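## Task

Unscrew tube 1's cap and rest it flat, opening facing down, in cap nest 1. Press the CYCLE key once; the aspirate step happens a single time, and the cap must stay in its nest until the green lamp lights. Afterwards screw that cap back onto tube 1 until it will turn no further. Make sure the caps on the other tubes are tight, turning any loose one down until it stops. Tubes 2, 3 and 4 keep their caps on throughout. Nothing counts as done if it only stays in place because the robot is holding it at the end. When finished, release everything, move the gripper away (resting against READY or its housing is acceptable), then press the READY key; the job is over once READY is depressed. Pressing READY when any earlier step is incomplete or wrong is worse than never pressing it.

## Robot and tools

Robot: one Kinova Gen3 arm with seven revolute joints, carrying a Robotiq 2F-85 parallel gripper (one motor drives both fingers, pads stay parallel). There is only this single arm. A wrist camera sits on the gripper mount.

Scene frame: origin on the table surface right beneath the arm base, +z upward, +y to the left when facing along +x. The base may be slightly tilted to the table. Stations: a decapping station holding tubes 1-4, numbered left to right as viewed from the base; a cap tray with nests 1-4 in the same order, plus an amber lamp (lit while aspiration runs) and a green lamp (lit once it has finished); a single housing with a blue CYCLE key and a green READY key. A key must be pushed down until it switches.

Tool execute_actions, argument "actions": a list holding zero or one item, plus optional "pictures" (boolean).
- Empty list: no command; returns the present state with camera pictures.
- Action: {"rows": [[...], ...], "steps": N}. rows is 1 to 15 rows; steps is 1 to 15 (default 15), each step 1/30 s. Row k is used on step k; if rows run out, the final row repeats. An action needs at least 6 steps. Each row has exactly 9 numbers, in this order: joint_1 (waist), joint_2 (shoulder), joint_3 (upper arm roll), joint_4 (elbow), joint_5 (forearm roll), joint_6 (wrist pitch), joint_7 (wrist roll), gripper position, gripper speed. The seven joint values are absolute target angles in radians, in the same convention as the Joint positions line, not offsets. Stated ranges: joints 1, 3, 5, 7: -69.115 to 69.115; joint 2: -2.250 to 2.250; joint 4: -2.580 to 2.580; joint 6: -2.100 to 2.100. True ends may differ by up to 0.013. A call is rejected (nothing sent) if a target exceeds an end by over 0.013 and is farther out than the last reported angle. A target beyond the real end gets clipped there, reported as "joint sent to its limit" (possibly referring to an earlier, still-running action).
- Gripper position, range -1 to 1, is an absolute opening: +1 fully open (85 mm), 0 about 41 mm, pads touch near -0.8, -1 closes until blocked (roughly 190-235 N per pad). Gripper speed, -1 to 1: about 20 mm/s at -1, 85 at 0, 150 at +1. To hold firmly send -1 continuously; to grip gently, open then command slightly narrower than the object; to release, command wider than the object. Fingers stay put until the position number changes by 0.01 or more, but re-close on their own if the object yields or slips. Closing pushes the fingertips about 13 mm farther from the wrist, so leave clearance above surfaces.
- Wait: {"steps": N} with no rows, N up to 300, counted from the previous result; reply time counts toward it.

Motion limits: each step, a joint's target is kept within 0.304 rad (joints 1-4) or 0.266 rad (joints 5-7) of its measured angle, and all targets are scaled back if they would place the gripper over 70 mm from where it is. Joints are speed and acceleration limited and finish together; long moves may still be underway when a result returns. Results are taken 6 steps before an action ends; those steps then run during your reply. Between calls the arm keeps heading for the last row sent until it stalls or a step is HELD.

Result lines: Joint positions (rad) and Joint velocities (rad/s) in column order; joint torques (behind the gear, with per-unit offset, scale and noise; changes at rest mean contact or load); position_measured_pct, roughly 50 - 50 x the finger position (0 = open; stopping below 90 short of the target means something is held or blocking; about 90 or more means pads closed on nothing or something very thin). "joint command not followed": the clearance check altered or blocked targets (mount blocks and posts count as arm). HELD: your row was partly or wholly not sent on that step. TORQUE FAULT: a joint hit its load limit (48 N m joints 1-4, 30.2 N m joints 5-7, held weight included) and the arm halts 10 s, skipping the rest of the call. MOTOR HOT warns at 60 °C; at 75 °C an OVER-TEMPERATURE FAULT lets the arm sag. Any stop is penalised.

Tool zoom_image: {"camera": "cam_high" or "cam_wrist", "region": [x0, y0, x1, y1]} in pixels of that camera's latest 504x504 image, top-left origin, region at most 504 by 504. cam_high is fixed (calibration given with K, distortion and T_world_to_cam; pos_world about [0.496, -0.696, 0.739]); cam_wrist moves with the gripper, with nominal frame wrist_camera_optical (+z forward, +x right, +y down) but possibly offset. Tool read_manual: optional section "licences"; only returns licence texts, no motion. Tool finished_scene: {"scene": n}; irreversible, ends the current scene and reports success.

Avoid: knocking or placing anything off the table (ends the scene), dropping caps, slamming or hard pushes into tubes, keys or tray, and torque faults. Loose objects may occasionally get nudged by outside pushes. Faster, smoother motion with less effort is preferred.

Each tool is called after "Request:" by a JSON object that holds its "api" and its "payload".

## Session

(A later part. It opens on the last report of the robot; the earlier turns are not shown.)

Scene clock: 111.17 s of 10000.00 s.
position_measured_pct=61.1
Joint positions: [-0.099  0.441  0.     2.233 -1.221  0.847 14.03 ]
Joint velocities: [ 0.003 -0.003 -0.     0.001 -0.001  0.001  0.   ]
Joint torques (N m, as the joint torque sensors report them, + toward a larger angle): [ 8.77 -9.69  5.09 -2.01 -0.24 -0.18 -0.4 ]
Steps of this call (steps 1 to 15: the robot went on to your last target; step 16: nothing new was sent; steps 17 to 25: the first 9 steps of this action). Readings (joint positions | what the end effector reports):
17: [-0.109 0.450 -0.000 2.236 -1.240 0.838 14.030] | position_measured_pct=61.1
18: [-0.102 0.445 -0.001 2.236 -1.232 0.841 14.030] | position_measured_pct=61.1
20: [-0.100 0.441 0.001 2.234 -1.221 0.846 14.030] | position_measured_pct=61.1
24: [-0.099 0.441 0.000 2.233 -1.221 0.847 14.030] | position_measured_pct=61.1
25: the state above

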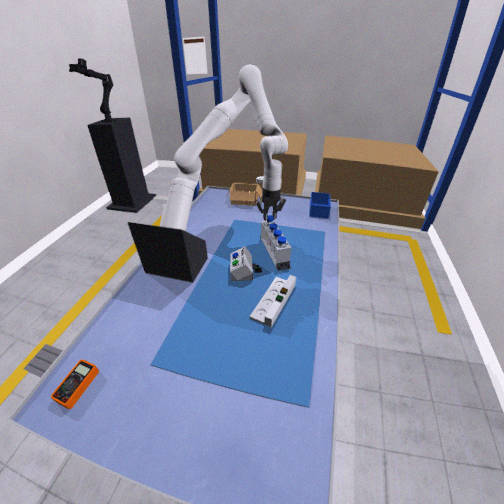

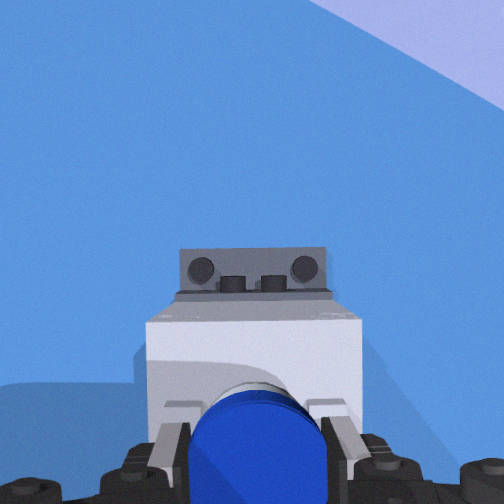

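Request:
{"api": "execute_actions", "payload": {"actions": [{"rows": [[0.0455, 0.3365, 0, 2.178, -1.0165, 0.9815, 14.03, -1, -0.5]], "steps": 15}]}}

Request:
{"api": "execute_actions", "payload": {"actions": [{"rows": [[0.0455, 0.3365, 0, 2.178, -1.0165, 0.9815, 14.03, -1, -0.5], [0.0455, 0.3365, 0, 2.178, -1.0165, 0.9815, 14.03, -1, -0.5], [0.0455, 0.3365, 0, 2.178, -1.0165, 0.9815, 14.03, -1, -0.5], [0.4562, 0.9795, 0, 1.7339, -0.8331, 1.0311, 15.009, -1, -0.5]], "steps": 15}]}}

Request:
{"api": "execute_actions", "payload": {"actions": [{"steps": 30}], "pictures": true}}

Scene clock: 117.73 s of 10000.00 s.
position_measured_pct=61.1
Joint positions: [ 0.033  0.345  0.001  2.182 -1.03   0.972 14.03 ]
Joint velocities: [ 0.207 -0.157  0.003 -0.102  0.424  0.276  0.   ]
Joint torques (N m, as the joint torque sensors report them, + toward a larger angle): [ 6.57 -6.61  4.14 -2.77 -0.28 -0.13 -0.36]
Steps of this call (steps 1 to 6: the last 6 steps of your previous action; steps 7 to 15: the robot went on to your last target; steps 16 to 188: nothing new was sent; steps 189 to 197: the first 9 steps of this action). Readings (joint positions | what the end effector reports):
189: [-0.097 0.439 -0.000 2.233 -1.219 0.847 14.030] | position_measured_pct=61.1
190: [-0.090 0.434 -0.001 2.231 -1.212 0.852 14.030] | position_measured_pct=61.1
192: [-0.059 0.413 -0.001 2.220 -1.175 0.877 14.030] | position_measured_pct=61.1
196: [0.023 0.352 0.001 2.186 -1.048 0.960 14.030] | position_measured_pct=61.1
197: the state above

Scene clock: 118.23 s of 10000.00 s.
position_measured_pct=61.1
Joint positions: [ 0.134  0.426 -0.002  2.097 -0.971  0.995 14.099]
Joint velocities: [ 0.785  0.795  0.028 -0.77   0.401  0.079  0.676]
Joint torques (N m, as the joint torque sensors report them, + toward a larger angle): [10.04 -8.34  6.64 -3.69 -0.25 -0.58 -0.37]
Steps of this call (steps 1 to 6: the last 6 steps of your previous action; steps 7 to 15: the first 9 steps of this action). Readings (joint positions | what the end effector reports):
7: [0.044 0.338 0.000 2.178 -1.017 0.981 14.030] | position_measured_pct=61.1
8: [0.044 0.337 0.000 2.178 -1.017 0.981 14.030] | position_measured_pct=61.1
10: [0.046 0.339 -0.000 2.177 -1.016 0.982 14.031] | position_measured_pct=61.1
14: [0.107 0.399 -0.002 2.123 -0.985 0.992 14.077] | position_measured_pct=61.1
15: the state above

Scene clock: 119.23 s of 10000.00 s.
position_measured_pct=61.1
Joint positions: [ 0.456  0.978  0.     1.734 -0.833  1.031 15.009]
Joint velocities: [ 0.005  0.013 -0.004 -0.003 -0.002  0.002  0.004]
Joint torques (N m, as the joint torque sensors report them, + toward a larger angle): [ 12.25 -12.93   5.64  -4.97  -0.29  -0.2   -0.11]
Kept back: nothing.
Steps of this call (steps 1 to 6: the last 6 steps of your previous action; steps 7 to 30: the robot went on to your last target). Readings (joint positions | what the end effector reports):
1: [0.159 0.452 -0.002 2.072 -0.958 0.998 14.121] | position_measured_pct=61.1
2: [0.184 0.477 -0.001 2.047 -0.947 1.001 14.143] | position_measured_pct=61.1
4: [0.231 0.529 -0.001 1.995 -0.927 1.006 14.188] | position_measured_pct=61.1
8: [0.310 0.647 -0.000 1.900 -0.894 1.015 14.291] | position_measured_pct=61.1
30: the state above

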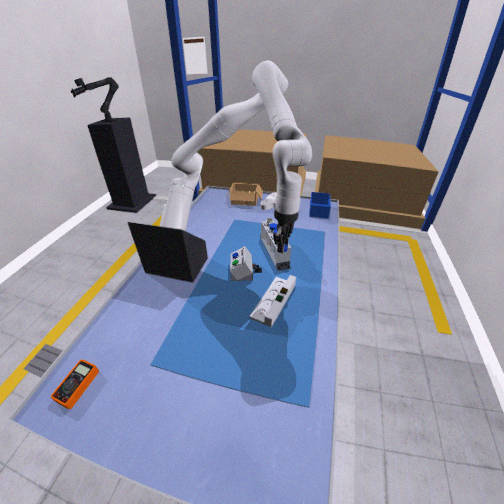

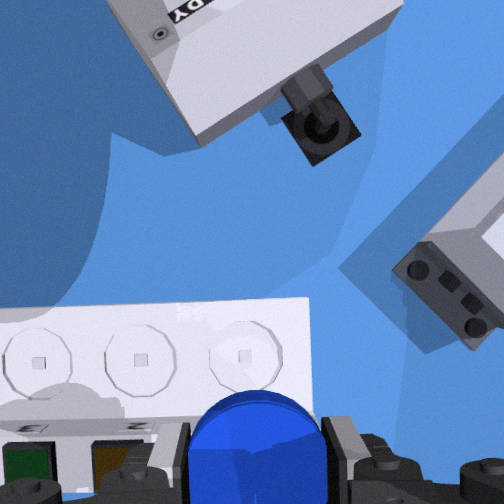

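Request:
{"api": "zoom_image", "payload": {"camera": "cam_wrist", "region": [90, 280, 330, 440]}}

Region (90, 280, 330, 440) of cam_wrist's 504x504 image, scaled by 2.100.

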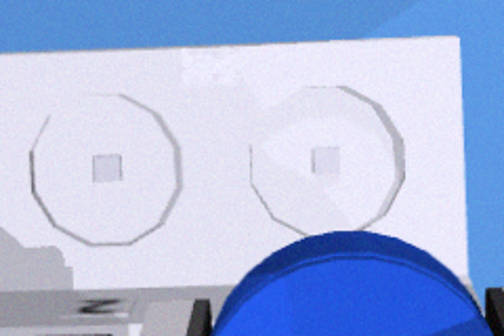

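Request:
{"api": "execute_actions", "payload": {"actions": [{"rows": [[0.3157, 1.1212, 0, 1.7871, -1.0595, 0.88, 15.1694, -1, -0.5]], "steps": 15}]}}

Request:
{"api": "execute_actions", "payload": {"actions": [{"steps": 20}], "pictures": true}}

Scene clock: 122.90 s of 10000.00 s.
position_measured_pct=61.1
Joint positions: [ 0.327  1.11  -0.002  1.783 -1.044  0.891 15.159]
Joint velocities: [-0.222  0.231 -0.011  0.117 -0.475 -0.314  0.34 ]
Joint torques (N m, as the joint torque sensors report them, + toward a larger angle): [ 17.27 -18.37   8.79  -4.41  -0.23  -0.26  -0.35]
Steps of this call (steps 1 to 15: the robot went on to your last target; steps 16 to 101: nothing new was sent; steps 102 to 110: the first 9 steps of this action). Readings (joint positions | what the end effector reports):
102: [0.455 0.981 0.000 1.734 -0.834 1.030 15.010] | position_measured_pct=61.1
103: [0.448 0.987 0.002 1.736 -0.842 1.025 15.015] | position_measured_pct=61.1
105: [0.419 1.017 0.003 1.746 -0.884 0.996 15.045] | position_measured_pct=61.1
109: [0.337 1.099 -0.002 1.779 -1.024 0.904 15.144] | position_measured_pct=61.1
110: the state above

Scene clock: 123.57 s of 10000.00 s.
position_measured_pct=61.1
Joint positions: [ 0.316  1.121 -0.     1.787 -1.06   0.88  15.169]
Joint velocities: [ 0.002 -0.001 -0.001 -0.    -0.001 -0.    -0.   ]
Joint torques (N m, as the joint torque sensors report them, + toward a larger angle): [ 13.11 -13.95   6.27  -2.9   -0.19  -0.14  -0.32]
Kept back: nothing.
Steps of this call (steps 1 to 6: the last 6 steps of your previous action; steps 7 to 20: the robot went on to your last target). Readings (joint positions | what the end effector reports):
1: [0.322 1.115 -0.003 1.786 -1.055 0.884 15.167] | position_measured_pct=61.1
2: [0.321 1.116 -0.002 1.787 -1.059 0.881 15.169] | position_measured_pct=61.1
4: [0.319 1.118 -0.000 1.787 -1.059 0.880 15.169] | position_measured_pct=61.1
8: [0.317 1.120 -0.000 1.787 -1.059 0.880 15.169] | position_measured_pct=61.1
20: the state above

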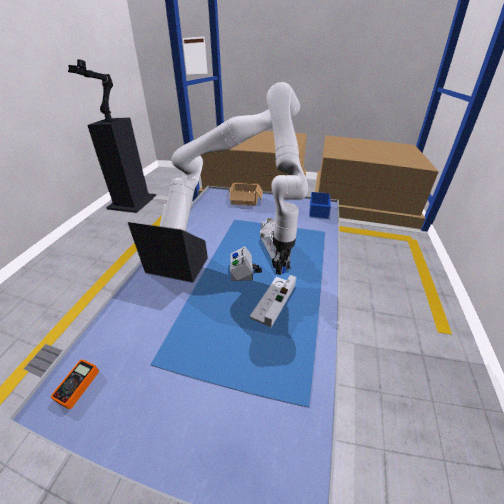

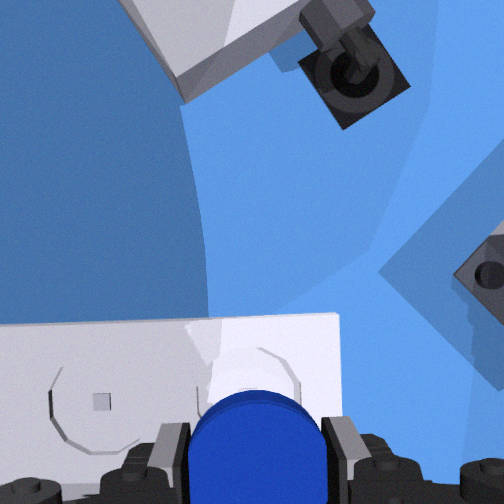

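Request:
{"api": "zoom_image", "payload": {"camera": "cam_wrist", "region": [30, 300, 350, 504]}}

Request:
{"api": "zoom_image", "payload": {"camera": "cam_wrist", "region": [170, 320, 340, 450]}}

Region (30, 300, 350, 504) of cam_wrist's 504x504 image, scaled by 1.575; it fills the top 321 rows of this view, and the rest is white.

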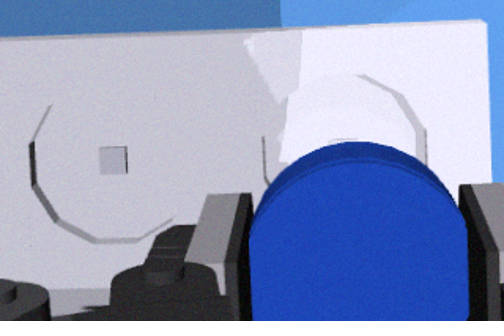

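Region (170, 320, 340, 450) of cam_wrist's 504x504 image, scaled by 2.965; it fills the top 385 rows of this view, and the rest is white.

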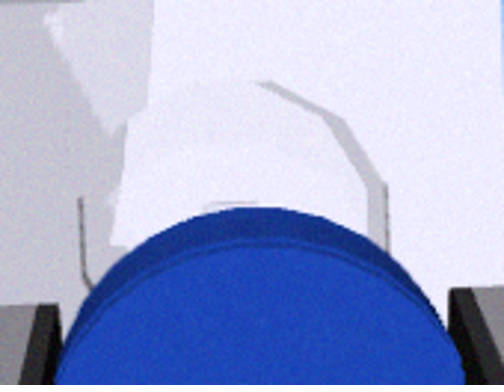

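Request:
{"api": "execute_actions", "payload": {"actions": [{"rows": [[0.2329, 1.2126, 0, 1.7752, -1.1974, 0.8315, 15.2555, -1, -0.5]], "steps": 15}]}}

Request:
{"api": "execute_actions", "payload": {"actions": [{"steps": 18}], "pictures": true}}

Scene clock: 128.90 s of 10000.00 s.
position_measured_pct=61.1
Joint positions: [ 0.237  1.208 -0.002  1.776 -1.197  0.832 15.255]
Joint velocities: [-0.008  0.002  0.027 -0.017 -0.038 -0.016  0.02 ]
Joint torques (N m, as the joint torque sensors report them, + toward a larger angle): [ 14.97 -15.31   7.04  -2.25  -0.2   -0.17  -0.23]
Steps of this call (steps 1 to 15: the robot went on to your last target; steps 16 to 151: nothing new was sent; steps 152 to 160: the first 9 steps of this action). Readings (joint positions | what the end effector reports):
152: [0.314 1.123 0.000 1.787 -1.061 0.880 15.170] | position_measured_pct=61.1
153: [0.308 1.129 0.001 1.786 -1.068 0.877 15.175] | position_measured_pct=61.1
155: [0.281 1.159 0.002 1.782 -1.108 0.863 15.199] | position_measured_pct=61.1
159: [0.237 1.208 -0.002 1.776 -1.194 0.833 15.253] | position_measured_pct=61.1
160: the state above

Scene clock: 129.50 s of 10000.00 s.
position_measured_pct=61.1
Joint positions: [ 0.233  1.213 -0.     1.775 -1.197  0.831 15.255]
Joint velocities: [-0.001  0.001  0.     0.     0.001  0.     0.001]
Joint torques (N m, as the joint torque sensors report them, + toward a larger angle): [ 13.3  -14.14   6.43  -1.95  -0.26  -0.15  -0.31]
Kept back: nothing.
Steps of this call (steps 1 to 6: the last 6 steps of your previous action; steps 7 to 15: the robot went on to your last target; steps 16 to 18: nothing new was sent). Readings (joint positions | what the end effector reports):
1: [0.236 1.209 -0.001 1.776 -1.197 0.832 15.255] | position_measured_pct=61.1
2: [0.236 1.210 -0.000 1.775 -1.197 0.832 15.256] | position_measured_pct=61.1
4: [0.234 1.211 0.000 1.775 -1.197 0.831 15.256] | position_measured_pct=61.1
8: [0.233 1.212 -0.000 1.775 -1.197 0.832 15.255] | position_measured_pct=61.1
18: the state above
The arm was judged still, so your last target was given up. Only a new action makes it travel on or press farther. Fingers that are still opening or closing keep moving.

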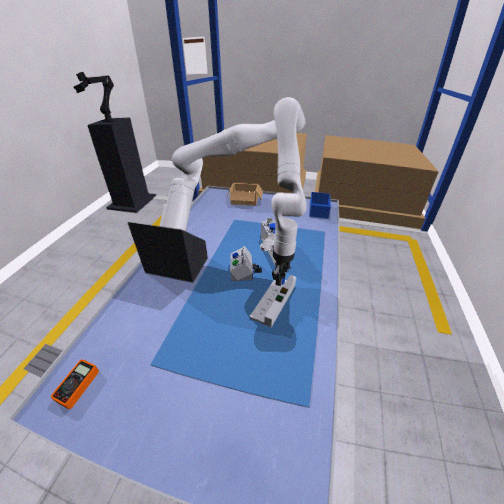

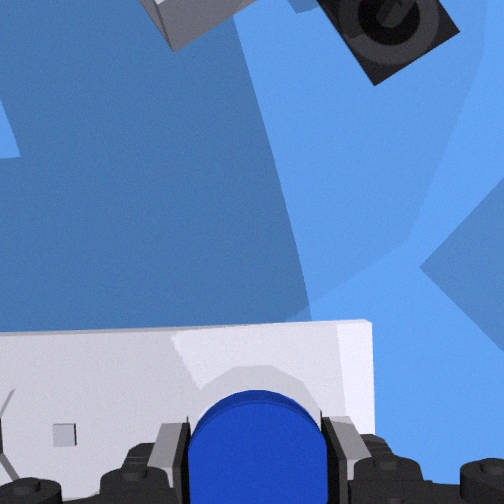

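Request:
{"api": "zoom_image", "payload": {"camera": "cam_wrist", "region": [170, 340, 350, 450]}}

Request:
{"api": "zoom_image", "payload": {"camera": "cam_wrist", "region": [0, 340, 200, 504]}}

Region (170, 340, 350, 450) of cam_wrist's 504x504 image, scaled by 2.800.

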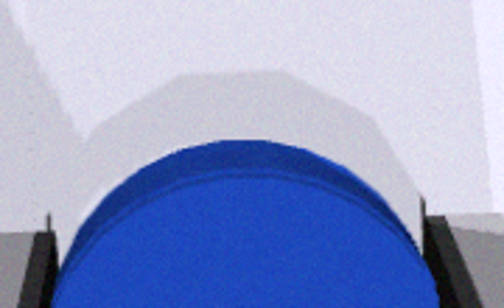

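Region (0, 340, 200, 504) of cam_wrist's 504x504 image, scaled by 2.520; it fills the top 413 rows of this view, and the rest is white.

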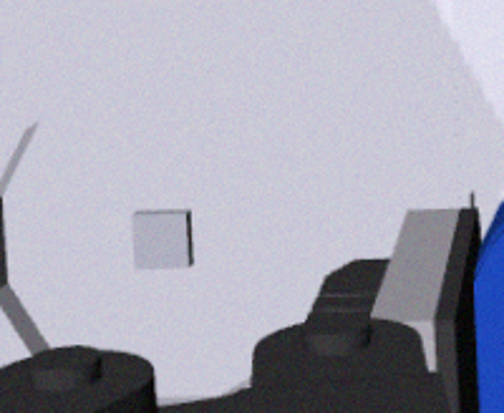

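Request:
{"api": "execute_actions", "payload": {"actions": [{"rows": [[0.1999, 1.247, 0, 1.7689, -1.2532, 0.8179, 15.2896, -1, -0.5]], "steps": 15}]}}

Request:
{"api": "execute_actions", "payload": {"actions": [{"steps": 10}], "pictures": true}}

Scene clock: 131.27 s of 10000.00 s.
position_measured_pct=61.1
Joint positions: [ 0.21   1.237  0.007  1.77  -1.251  0.82  15.29 ]
Joint velocities: [-0.001  0.     0.002 -0.    -0.001  0.003  0.   ]
Joint torques (N m, as the joint torque sensors report them, + toward a larger angle): [ 5.66 -6.36  0.4  -2.28 -1.12 -1.33 -0.41]
Steps of this call (steps 1 to 44: nothing new was sent; steps 45 to 53: the first 9 steps of this action). Readings (joint positions | what the end effector reports):
45: [0.231 1.214 0.000 1.775 -1.199 0.831 15.256] | position_measured_pct=61.1
46: [0.225 1.220 0.001 1.773 -1.207 0.829 15.261] | position_measured_pct=61.1
48: [0.209 1.237 0.006 1.770 -1.238 0.823 15.282] | position_measured_pct=61.1
52: [0.210 1.236 0.007 1.770 -1.251 0.820 15.290] | position_measured_pct=61.1
53: the state above

Scene clock: 131.60 s of 10000.00 s.
position_measured_pct=61.1
Joint positions: [ 0.21   1.237  0.007  1.769 -1.251  0.82  15.29 ]
Joint velocities: [-0.001 -0.    -0.     0.     0.001 -0.    -0.   ]
Joint torques (N m, as the joint torque sensors report them, + toward a larger angle): [ 5.57 -6.42  0.63 -2.15 -1.17 -1.33 -0.35]
Kept back: nothing.
Steps of this call (steps 1 to 6: the last 6 steps of your previous action; steps 7 to 10: the robot went on to your last target). Readings (joint positions | what the end effector reports):
1: [0.210 1.237 0.007 1.770 -1.251 0.820 15.290] | position_measured_pct=61.1
2: [0.210 1.237 0.007 1.769 -1.251 0.820 15.290] | position_measured_pct=61.1
4: [0.210 1.237 0.007 1.769 -1.251 0.820 15.290] | position_measured_pct=61.1
8: [0.210 1.237 0.007 1.769 -1.251 0.820 15.290] | position_measured_pct=61.1
10: the state above

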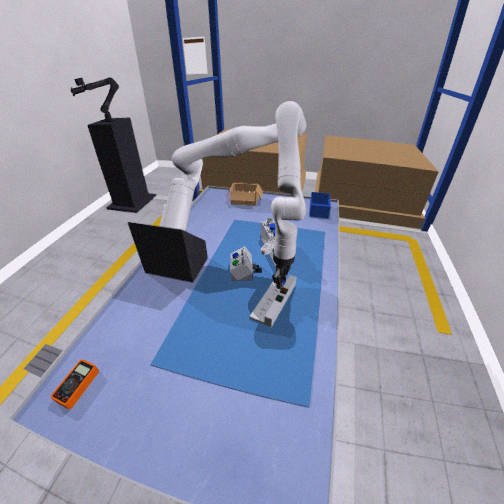

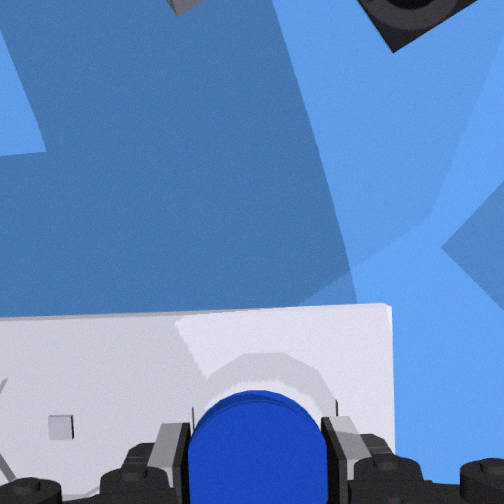

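Request:
{"api": "execute_actions", "payload": {"actions": [{"rows": [[0.2329, 1.2126, 0, 1.7752, -1.1974, 0.8315, 15.2555, -1, -0.5]], "steps": 15}]}}

Request:
{"api": "zoom_image", "payload": {"camera": "cam_high", "region": [250, 240, 310, 310]}}

Scene clock: 132.27 s of 10000.00 s.
position_measured_pct=61.1
Joint positions: [ 0.233  1.213 -0.     1.775 -1.197  0.832 15.255]
Joint velocities: [ 0.001 -0.001 -0.003  0.001 -0.002  0.    -0.   ]
Joint torques (N m, as the joint torque sensors report them, + toward a larger angle): [ 13.66 -14.4    6.35  -1.9    0.03  -0.22  -0.3 ]
Steps of this call (steps 1 to 11: the robot went on to your last target; steps 12 to 20: the first 9 steps of this action). Readings (joint positions | what the end effector reports):
12: [0.211 1.235 0.007 1.770 -1.250 0.820 15.289] | position_measured_pct=61.1
13: [0.216 1.231 0.004 1.771 -1.243 0.821 15.284] | position_measured_pct=61.1
15: [0.232 1.213 0.000 1.774 -1.211 0.829 15.264] | position_measured_pct=61.1
19: [0.233 1.213 0.000 1.775 -1.197 0.831 15.255] | position_measured_pct=61.1
20: the state above

Region (250, 240, 310, 310) of cam_high's 504x504 image, scaled by 7.200, with more detail than that image has; it fills the left 432 columns of this view, and the rest is white.

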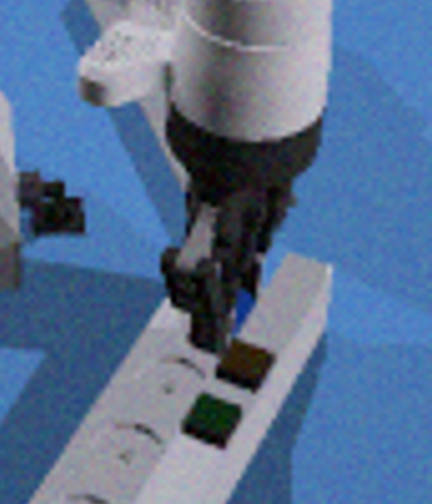

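Request:
{"api": "execute_actions", "payload": {"actions": []}}

Request:
{"api": "zoom_image", "payload": {"camera": "cam_high", "region": [255, 250, 305, 305]}}

Scene clock: 136.60 s of 10000.00 s.
position_measured_pct=61.1
Joint positions: [ 0.233  1.213  0.     1.775 -1.197  0.831 15.255]
Joint velocities: [-0.001 -0.    -0.    -0.001 -0.001 -0.    -0.   ]
Joint torques (N m, as the joint torque sensors report them, + toward a larger angle): [ 13.37 -14.24   6.49  -1.88  -0.21  -0.15  -0.28]
Kept back: nothing.
Steps of this call (steps 1 to 6: the last 6 steps of your previous action; steps 7 to 15: the robot went on to your last target; steps 16 to 130: nothing new was sent). Readings (joint positions | what the end effector reports):
1: [0.233 1.213 -0.000 1.775 -1.197 0.832 15.255] | position_measured_pct=61.1
2: [0.233 1.213 -0.000 1.775 -1.197 0.832 15.255] | position_measured_pct=61.1
4: [0.233 1.213 -0.000 1.775 -1.197 0.832 15.255] | position_measured_pct=61.1
8: [0.233 1.213 0.000 1.775 -1.197 0.831 15.255] | position_measured_pct=61.1
130: the state above
The arm was judged still, so your last target was given up. Only a new action makes it travel on or press farther. Fingers that are still opening or closing keep moving.

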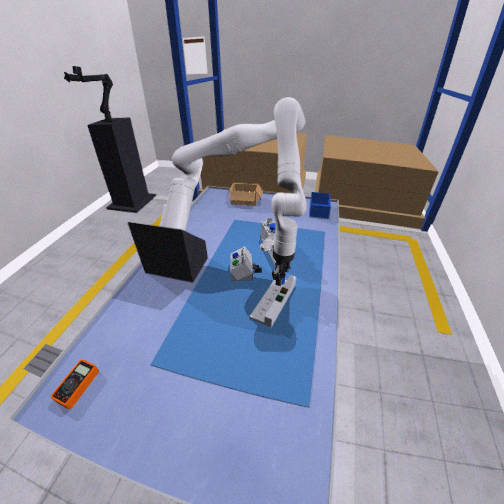

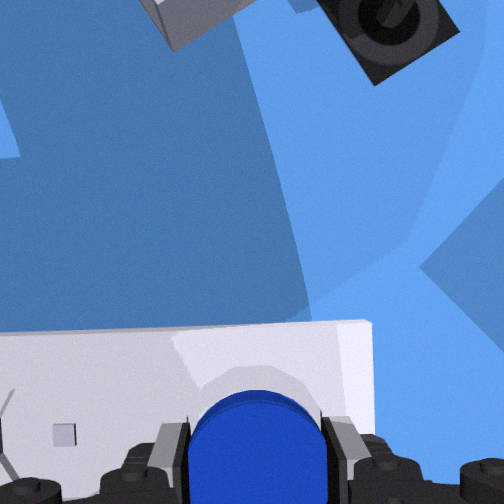

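Region (255, 250, 305, 305) of cam_high's 504x504 image, scaled by 9.164, with more detail than that image has; it fills the left 458 columns of this view, and the rest is white.

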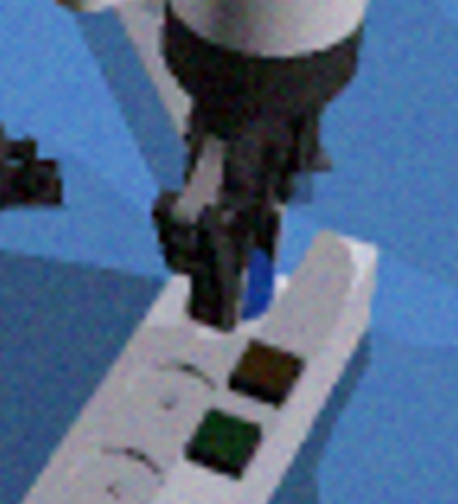

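Request:
{"api": "execute_actions", "payload": {"actions": [{"rows": [[0.3157, 1.1212, 0, 1.7871, -1.0595, 0.88, 13.95, -1, -0.5]], "steps": 15}]}}

Request:
{"api": "execute_actions", "payload": {"actions": [{"steps": 28}], "pictures": true}}

Request:
{"api": "zoom_image", "payload": {"camera": "cam_high", "region": [255, 225, 315, 295]}}

Scene clock: 148.43 s of 10000.00 s.
position_measured_pct=61.1
Joint positions: [ 0.292  1.147  0.001  1.784 -1.097  0.867 14.994]
Joint velocities: [ 0.136 -0.15  -0.002  0.022  0.246  0.087 -1.215]
Joint torques (N m, as the joint torque sensors report them, + toward a larger angle): [ 12.3  -13.46   5.73  -2.74  -0.25  -0.16  -0.47]
Steps of this call (steps 1 to 346: nothing new was sent; steps 347 to 355: the first 9 steps of this action). Readings (joint positions | what the end effector reports):
347: [0.234 1.212 -0.000 1.775 -1.197 0.832 15.254] | position_measured_pct=61.1
348: [0.238 1.207 -0.001 1.776 -1.192 0.834 15.245] | position_measured_pct=61.1
350: [0.255 1.188 -0.001 1.779 -1.166 0.843 15.194] | position_measured_pct=61.1
354: [0.287 1.152 0.001 1.783 -1.106 0.863 15.034] | position_measured_pct=61.1
355: the state above

Scene clock: 149.37 s of 10000.00 s.
position_measured_pct=61.1
Joint positions: [ 0.316  1.121  0.     1.787 -1.06   0.88  13.95 ]
Joint velocities: [-0.002  0.001 -0.001 -0.001  0.001  0.    -0.027]
Joint torques (N m, as the joint torque sensors report them, + toward a larger angle): [ 13.06 -13.93   6.28  -2.84  -0.29  -0.22  -0.17]
Kept back: nothing.
Steps of this call (steps 1 to 6: the last 6 steps of your previous action; steps 7 to 28: the robot went on to your last target). Readings (joint positions | what the end effector reports):
1: [0.296 1.142 0.000 1.784 -1.090 0.869 14.953] | position_measured_pct=61.1
2: [0.300 1.139 0.000 1.785 -1.084 0.871 14.912] | position_measured_pct=61.1
4: [0.305 1.133 0.000 1.786 -1.075 0.874 14.831] | position_measured_pct=61.1
8: [0.311 1.126 0.000 1.786 -1.066 0.878 14.668] | position_measured_pct=61.1
28: the state above

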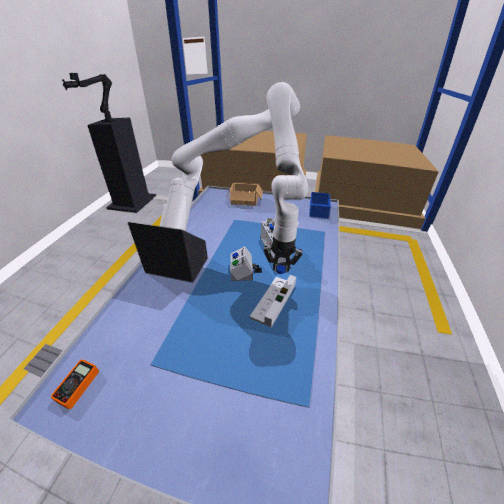

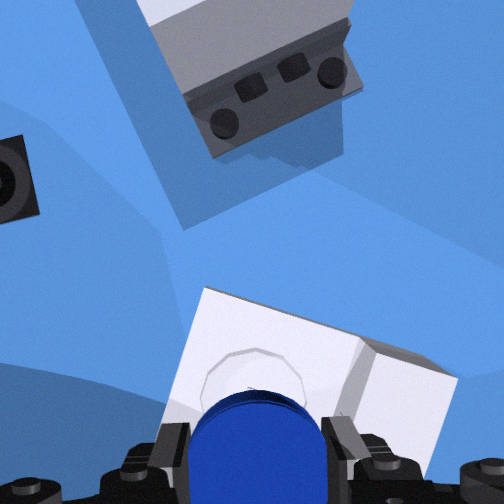

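Region (255, 225, 315, 295) of cam_high's 504x504 image, scaled by 7.200, with more detail than that image has; it fills the left 432 columns of this view, and the rest is white.

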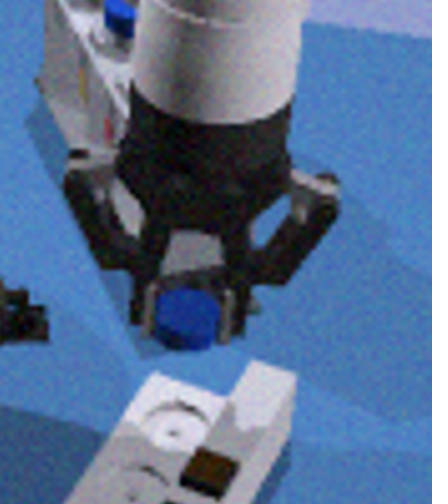

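Request:
{"api": "zoom_image", "payload": {"camera": "cam_wrist", "region": [170, 320, 340, 450]}}

Region (170, 320, 340, 450) of cam_wrist's 504x504 image, scaled by 2.965; it fills the top 385 rows of this view, and the rest is white.

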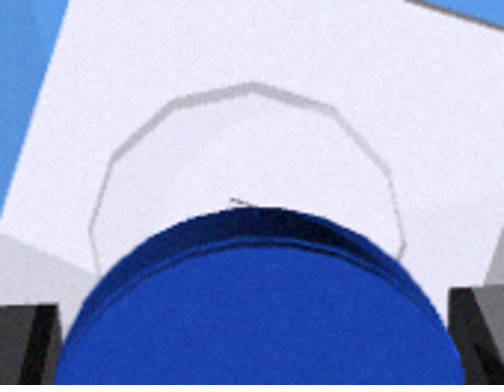

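Request:
{"api": "execute_actions", "payload": {"actions": []}}

Scene clock: 159.40 s of 10000.00 s.
position_measured_pct=61.1
Joint positions: [ 0.316  1.121 -0.     1.787 -1.06   0.88  13.95 ]
Joint velocities: [ 0.001 -0.     0.    -0.001 -0.     0.     0.   ]
Joint torques (N m, as the joint torque sensors report them, + toward a larger angle): [ 13.06 -13.92   6.21  -2.98  -0.29  -0.18  -0.35]
Kept back: nothing.
Steps of this call (steps 1 to 30: the robot went on to your last target; steps 31 to 301: nothing new was sent). Readings (joint positions | what the end effector reports):
1: [0.316 1.121 0.000 1.787 -1.060 0.880 13.950] | position_measured_pct=61.1
2: [0.316 1.121 0.000 1.787 -1.060 0.880 13.950] | position_measured_pct=61.1
4: [0.316 1.121 0.000 1.787 -1.060 0.880 13.950] | position_measured_pct=61.1
8: [0.316 1.121 0.000 1.787 -1.060 0.880 13.950] | position_measured_pct=61.1
301: the state above
The arm was judged still, so your last target was given up. Only a new action makes it travel on or press farther. Fingers that are still opening or closing keep moving.

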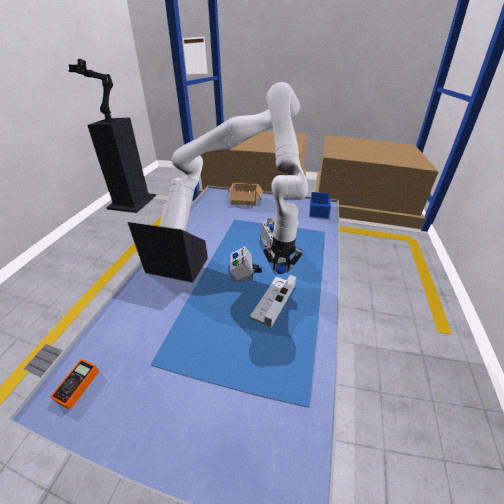

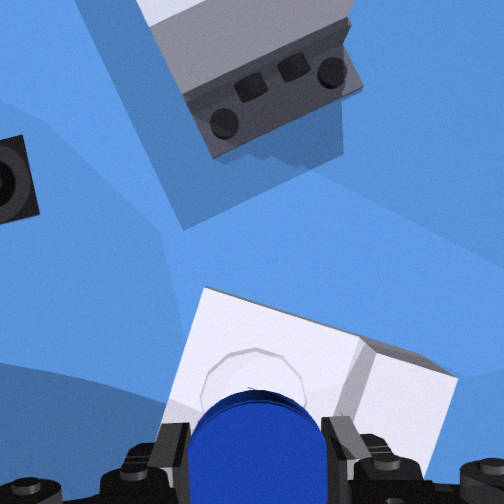

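Request:
{"api": "execute_actions", "payload": {"actions": [{"rows": [[0.3157,1.1212,0,1.7871,-1.0595,0.880,15.17,-1,-0.5]], "steps": 15}]}}

Request:
{"api": "execute_actions", "payload": {"actions": [{"steps": 22}]}}

Scene clock: 162.50 s of 10000.00 s.
position_measured_pct=61.1
Joint positions: [ 0.316  1.121 -0.     1.787 -1.06   0.88  14.212]
Joint velocities: [ 0.     0.    -0.    -0.001 -0.    -0.001  1.215]
Joint torques (N m, as the joint torque sensors report them, + toward a larger angle): [ 13.16 -13.86   6.17  -2.79  -0.26  -0.18  -0.25]
Steps of this call (steps 1 to 84: nothing new was sent; steps 85 to 93: the first 9 steps of this action). Readings (joint positions | what the end effector reports):
85: [0.316 1.121 0.000 1.787 -1.060 0.880 13.951] | position_measured_pct=61.1
86: [0.316 1.121 0.000 1.787 -1.060 0.880 13.961] | position_measured_pct=61.1
88: [0.316 1.121 -0.000 1.787 -1.060 0.880 14.011] | position_measured_pct=61.1
92: [0.316 1.121 -0.000 1.787 -1.060 0.880 14.171] | position_measured_pct=61.1
93: the state above

Scene clock: 163.23 s of 10000.00 s.
position_measured_pct=61.1
Joint positions: [ 0.316  1.121 -0.     1.787 -1.059  0.88  15.105]
Joint velocities: [ 0.001 -0.     0.     0.    -0.001  0.     1.094]
Joint torques (N m, as the joint torque sensors report them, + toward a larger angle): [ 12.97 -13.94   6.29  -2.82  -0.26  -0.26  -0.41]
Kept back: nothing.
Steps of this call (steps 1 to 6: the last 6 steps of your previous action; steps 7 to 22: the robot went on to your last target). Readings (joint positions | what the end effector reports):
1: [0.316 1.121 -0.000 1.787 -1.060 0.880 14.253] | position_measured_pct=61.1
2: [0.316 1.121 -0.000 1.787 -1.060 0.880 14.293] | position_measured_pct=61.1
4: [0.316 1.121 -0.000 1.787 -1.060 0.880 14.375] | position_measured_pct=61.1
8: [0.316 1.121 -0.000 1.787 -1.060 0.880 14.537] | position_measured_pct=61.1
22: the state above

Request:
{"api": "execute_actions", "payload": {"actions": [{"rows": [[0.2335,1.2119,0,1.7803,-1.2005,0.8300,15.2611,-1,-0.5]], "steps": 15}]}}

Request:
{"api": "execute_actions", "payload": {"actions": [{"steps": 20}], "pictures": true}}

Scene clock: 163.77 s of 10000.00 s.
position_measured_pct=61.1
Joint positions: [ 0.237  1.208 -0.002  1.781 -1.2    0.831 15.261]
Joint velocities: [-0.009  0.002  0.028 -0.015 -0.039 -0.016  0.02 ]
Joint torques (N m, as the joint torque sensors report them, + toward a larger angle): [ 14.76 -15.08   6.88  -2.52  -0.03  -0.41  -0.27]
Steps of this call (steps 1 to 7: the robot went on to your last target; steps 8 to 16: the first 9 steps of this action). Readings (joint positions | what the end effector reports):
8: [0.314 1.123 0.000 1.787 -1.061 0.880 15.171] | position_measured_pct=61.1
9: [0.308 1.129 0.001 1.786 -1.068 0.877 15.176] | position_measured_pct=61.1
11: [0.281 1.159 0.002 1.784 -1.109 0.862 15.202] | position_measured_pct=61.1
15: [0.238 1.207 -0.002 1.781 -1.197 0.832 15.259] | position_measured_pct=61.1
16: the state above

Scene clock: 164.43 s of 10000.00 s.
position_measured_pct=61.1
Joint positions: [ 0.234  1.212 -0.     1.78  -1.201  0.83  15.261]
Joint velocities: [ 0.    -0.     0.     0.003 -0.     0.     0.   ]
Joint torques (N m, as the joint torque sensors report them, + toward a larger angle): [ 13.3  -14.12   6.48  -1.93  -0.24  -0.28  -0.31]
Kept back: nothing.
Steps of this call (steps 1 to 6: the last 6 steps of your previous action; steps 7 to 15: the robot went on to your last target; steps 16 to 20: nothing new was sent). Readings (joint positions | what the end effector reports):
1: [0.237 1.208 -0.001 1.781 -1.201 0.830 15.261] | position_measured_pct=61.1
2: [0.236 1.209 -0.000 1.780 -1.201 0.830 15.261] | position_measured_pct=61.1
4: [0.235 1.210 0.000 1.780 -1.200 0.830 15.261] | position_measured_pct=61.1
8: [0.234 1.211 -0.000 1.780 -1.200 0.830 15.261] | position_measured_pct=61.1
20: the state above
The arm was judged still, so your last target was given up. Only a new action makes it travel on or press farther. Fingers that are still opening or closing keep moving.

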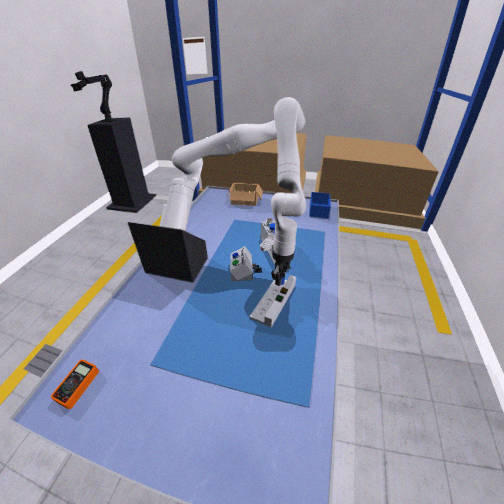

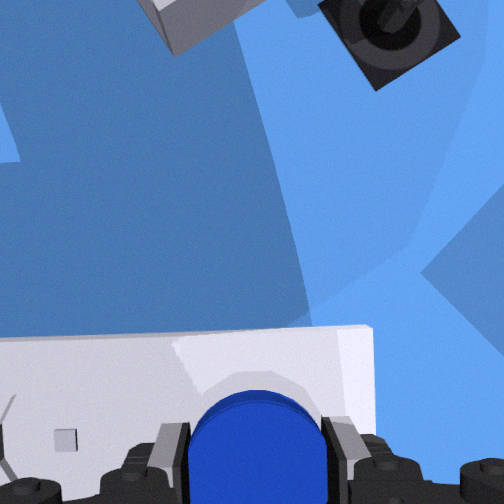

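Request:
{"api": "zoom_image", "payload": {"camera": "cam_wrist", "region": [150, 320, 390, 504]}}

Region (150, 320, 390, 504) of cam_wrist's 504x504 image, scaled by 2.100; it fills the top 386 rows of this view, and the rest is white.

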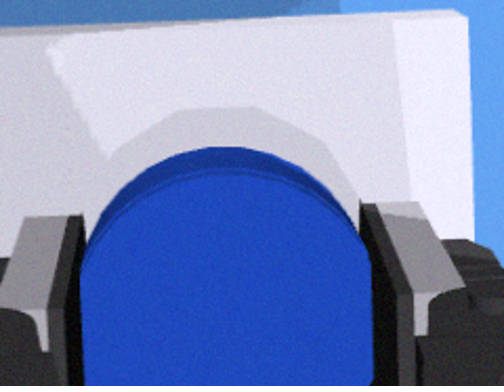

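Request:
{"api": "zoom_image", "payload": {"camera": "cam_wrist", "region": [180, 350, 340, 450]}}

Region (180, 350, 340, 450) of cam_wrist's 504x504 image, scaled by 3.150; it fills the top 315 rows of this view, and the rest is white.

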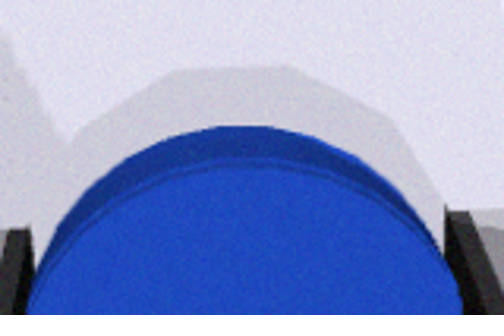

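Request:
{"api": "execute_actions", "payload": {"actions": [{"rows": [[0.2194,1.2266,0,1.7780,-1.2246,0.8239,15.2760,-1,-0.5]], "steps": 15}]}}

Request:
{"api": "execute_actions", "payload": {"actions": [{"steps": 8}], "pictures": true}}

Scene clock: 169.67 s of 10000.00 s.
position_measured_pct=61.1
Joint positions: [ 0.22   1.226  0.     1.778 -1.225  0.824 15.276]
Joint velocities: [-0.004  0.004 -0.    -0.     0.001 -0.    -0.001]
Joint torques (N m, as the joint torque sensors report them, + toward a larger angle): [ 13.27 -14.73   6.33  -1.73  -0.22  -0.22  -0.31]
Steps of this call (steps 1 to 148: nothing new was sent; steps 149 to 157: the first 9 steps of this action). Readings (joint positions | what the end effector reports):
149: [0.232 1.213 0.000 1.780 -1.202 0.830 15.262] | position_measured_pct=61.1
150: [0.226 1.219 0.001 1.779 -1.210 0.828 15.267] | position_measured_pct=61.1
152: [0.220 1.226 -0.001 1.779 -1.223 0.824 15.275] | position_measured_pct=61.1
156: [0.220 1.226 -0.000 1.778 -1.225 0.824 15.276] | position_measured_pct=61.1
157: the state above

Scene clock: 169.93 s of 10000.00 s.
position_measured_pct=61.1
Joint positions: [ 0.219  1.227 -0.     1.778 -1.225  0.824 15.276]
Joint velocities: [-0.001 -0.     0.     0.002 -0.    -0.    -0.   ]
Joint torques (N m, as the joint torque sensors report them, + toward a larger angle): [ 13.31 -14.23   6.51  -1.82  -0.26  -0.29  -0.3 ]
Kept back: nothing.
Steps of this call (steps 1 to 6: the last 6 steps of your previous action; steps 7 to 8: the robot went on to your last target). Readings (joint positions | what the end effector reports):
1: [0.220 1.226 0.000 1.778 -1.225 0.824 15.276] | position_measured_pct=61.1
2: [0.220 1.226 0.000 1.778 -1.225 0.824 15.276] | position_measured_pct=61.1
4: [0.220 1.226 -0.000 1.778 -1.225 0.824 15.276] | position_measured_pct=61.1
8: the state above

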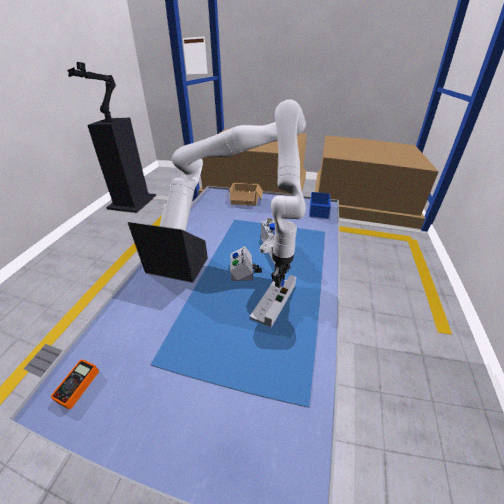

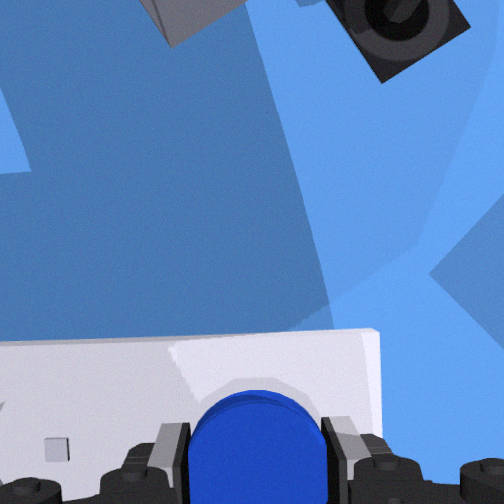

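Request:
{"api": "zoom_image", "payload": {"camera": "cam_wrist", "region": [180, 350, 340, 450]}}

Region (180, 350, 340, 450) of cam_wrist's 504x504 image, scaled by 3.150; it fills the top 315 rows of this view, and the rest is white.

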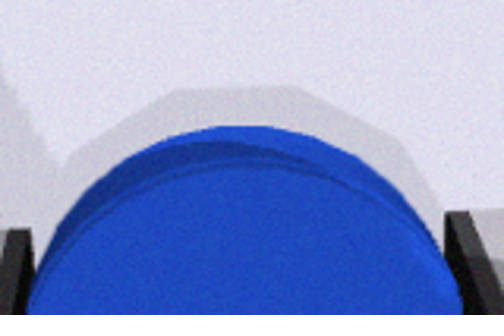

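Request:
{"api": "execute_actions", "payload": {"actions": [{"rows": [[0.2195,1.2261,0,1.7807,-1.2264,0.8231,15.2787,-1,-0.5],[0.2195,1.2261,0,1.7807,-1.2264,0.8231,15.2787,-1,-0.5],[0.2195,1.2261,0,1.7807,-1.2264,0.8231,15.2787,-1,-0.5],[0.2195,1.2261,0,1.7807,-1.2264,0.8231,15.2787,-1,-0.5],[0.2195,1.2261,0,1.7807,-1.2264,0.8231,15.2787,-1,-0.5],[0.2195,1.2261,0,1.7807,-1.2264,0.8231,15.2787,-1,-0.5],[0.2179,1.2277,0,1.7805,-1.2291,0.8224,15.2804,-1,-0.5],[0.2179,1.2277,0,1.7805,-1.2291,0.8224,15.2804,-1,-0.5],[0.2163,1.2293,0,1.7802,-1.2317,0.8217,15.2820,-1,-0.5]], "steps": 15}]}}

Request:
{"api": "execute_actions", "payload": {"actions": [{"steps": 10}], "pictures": true}}

Scene clock: 230.23 s of 10000.00 s.
position_measured_pct=61.1
Joint positions: [ 0.217  1.228  0.     1.78  -1.23   0.822 15.281]
Joint velocities: [-0.035  0.029  0.01  -0.012 -0.053 -0.014  0.031]
Joint torques (N m, as the joint torque sensors report them, + toward a larger angle): [ 12.23 -13.03   5.9   -1.62  -0.45  -0.6   -0.5 ]
Steps of this call (steps 1 to 15: the robot went on to your last target; steps 16 to 1800: nothing new was sent; steps 1801 to 1809: the first 9 steps of this action). Readings (joint positions | what the end effector reports):
1801: [0.219 1.226 -0.000 1.779 -1.225 0.824 15.277] | position_measured_pct=61.1
1802: [0.220 1.226 0.000 1.780 -1.226 0.823 15.278] | position_measured_pct=61.1
1804: [0.219 1.226 -0.000 1.781 -1.226 0.823 15.279] | position_measured_pct=61.1
1808: [0.218 1.228 0.000 1.780 -1.228 0.823 15.280] | position_measured_pct=61.1
1809: the state above

Scene clock: 230.57 s of 10000.00 s.
position_measured_pct=61.1
Joint positions: [ 0.216  1.229 -0.     1.78  -1.232  0.822 15.282]
Joint velocities: [-0.001 -0.     0.    -0.    -0.     0.    -0.   ]
Joint torques (N m, as the joint torque sensors report them, + toward a larger angle): [ 13.41 -14.16   6.37  -1.65  -0.24  -0.24  -0.34]
Kept back: nothing.
Steps of this call (steps 1 to 6: the last 6 steps of your previous action; steps 7 to 10: the robot went on to your last target). Readings (joint positions | what the end effector reports):
1: [0.217 1.229 0.000 1.780 -1.231 0.822 15.282] | position_measured_pct=61.1
2: [0.216 1.229 -0.000 1.780 -1.232 0.822 15.282] | position_measured_pct=61.1
4: [0.216 1.229 -0.000 1.780 -1.232 0.822 15.282] | position_measured_pct=61.1
8: [0.216 1.229 0.000 1.780 -1.232 0.822 15.282] | position_measured_pct=61.1
10: the state above

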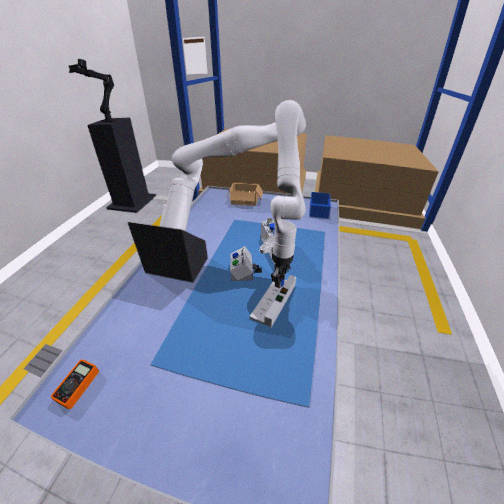

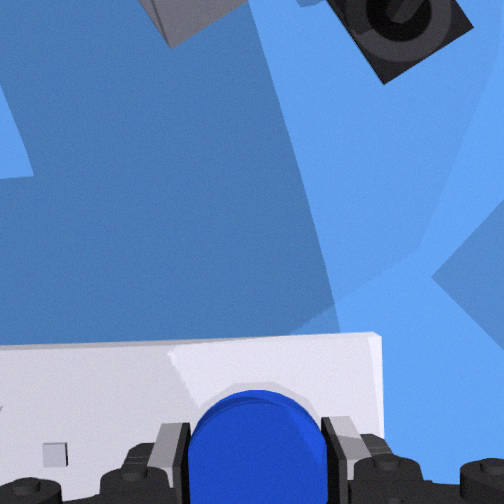

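Request:
{"api": "zoom_image", "payload": {"camera": "cam_wrist", "region": [180, 350, 340, 450]}}

Region (180, 350, 340, 450) of cam_wrist's 504x504 image, scaled by 3.150; it fills the top 315 rows of this view, and the rest is white.

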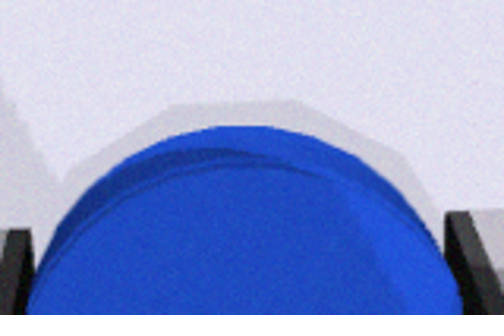

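Request:
{"api": "execute_actions", "payload": {"actions": [{"rows": [[0.2147,1.2309,0,1.7799,-1.2344,0.8210,15.2837,-1,-0.5],[0.2147,1.2309,0,1.7799,-1.2344,0.8210,15.2837,-1,-0.5],[0.2147,1.2309,0,1.7799,-1.2344,0.8210,15.2837,-1,-0.5],[0.2132,1.2326,0,1.7797,-1.2371,0.8203,15.2853,-1,-0.5]], "steps": 12}]}}

Request:
{"api": "execute_actions", "payload": {"actions": [{"steps": 12}]}}

Scene clock: 231.53 s of 10000.00 s.
position_measured_pct=61.1
Joint positions: [ 0.214  1.232  0.     1.78  -1.237  0.82  15.285]
Joint velocities: [-0.001  0.    -0.003  0.001 -0.006 -0.003  0.004]
Joint torques (N m, as the joint torque sensors report them, + toward a larger angle): [ 12.89 -13.54   6.23  -1.51  -0.05  -0.15  -0.31]
Steps of this call (steps 1 to 15: the robot went on to your last target; steps 16 to 23: nothing new was sent; steps 24 to 29: the first 6 steps of this action). Readings (joint positions | what the end effector reports):
24: [0.216 1.230 0.000 1.780 -1.232 0.822 15.282] | position_measured_pct=61.1
25: [0.215 1.231 0.000 1.780 -1.234 0.821 15.283] | position_measured_pct=61.1
27: [0.214 1.231 0.000 1.780 -1.235 0.821 15.284] | position_measured_pct=61.1
29: the state above

Scene clock: 231.93 s of 10000.00 s.
position_measured_pct=61.1
Joint positions: [ 0.214  1.232  0.     1.78  -1.237  0.82  15.285]
Joint velocities: [ 0.001 -0.001 -0.     0.001 -0.     0.    -0.   ]
Joint torques (N m, as the joint torque sensors report them, + toward a larger angle): [ 13.23 -13.94   6.31  -1.6   -0.18  -0.3   -0.3 ]
Kept back: nothing.
Steps of this call (steps 1 to 6: the last 6 steps of your previous action; steps 7 to 12: the robot went on to your last target). Readings (joint positions | what the end effector reports):
1: [0.214 1.232 0.000 1.780 -1.237 0.820 15.285] | position_measured_pct=61.1
2: [0.214 1.232 0.000 1.780 -1.237 0.820 15.285] | position_measured_pct=61.1
4: [0.214 1.232 0.000 1.780 -1.237 0.820 15.285] | position_measured_pct=61.1
8: [0.214 1.232 0.000 1.780 -1.237 0.820 15.285] | position_measured_pct=61.1
12: the state above


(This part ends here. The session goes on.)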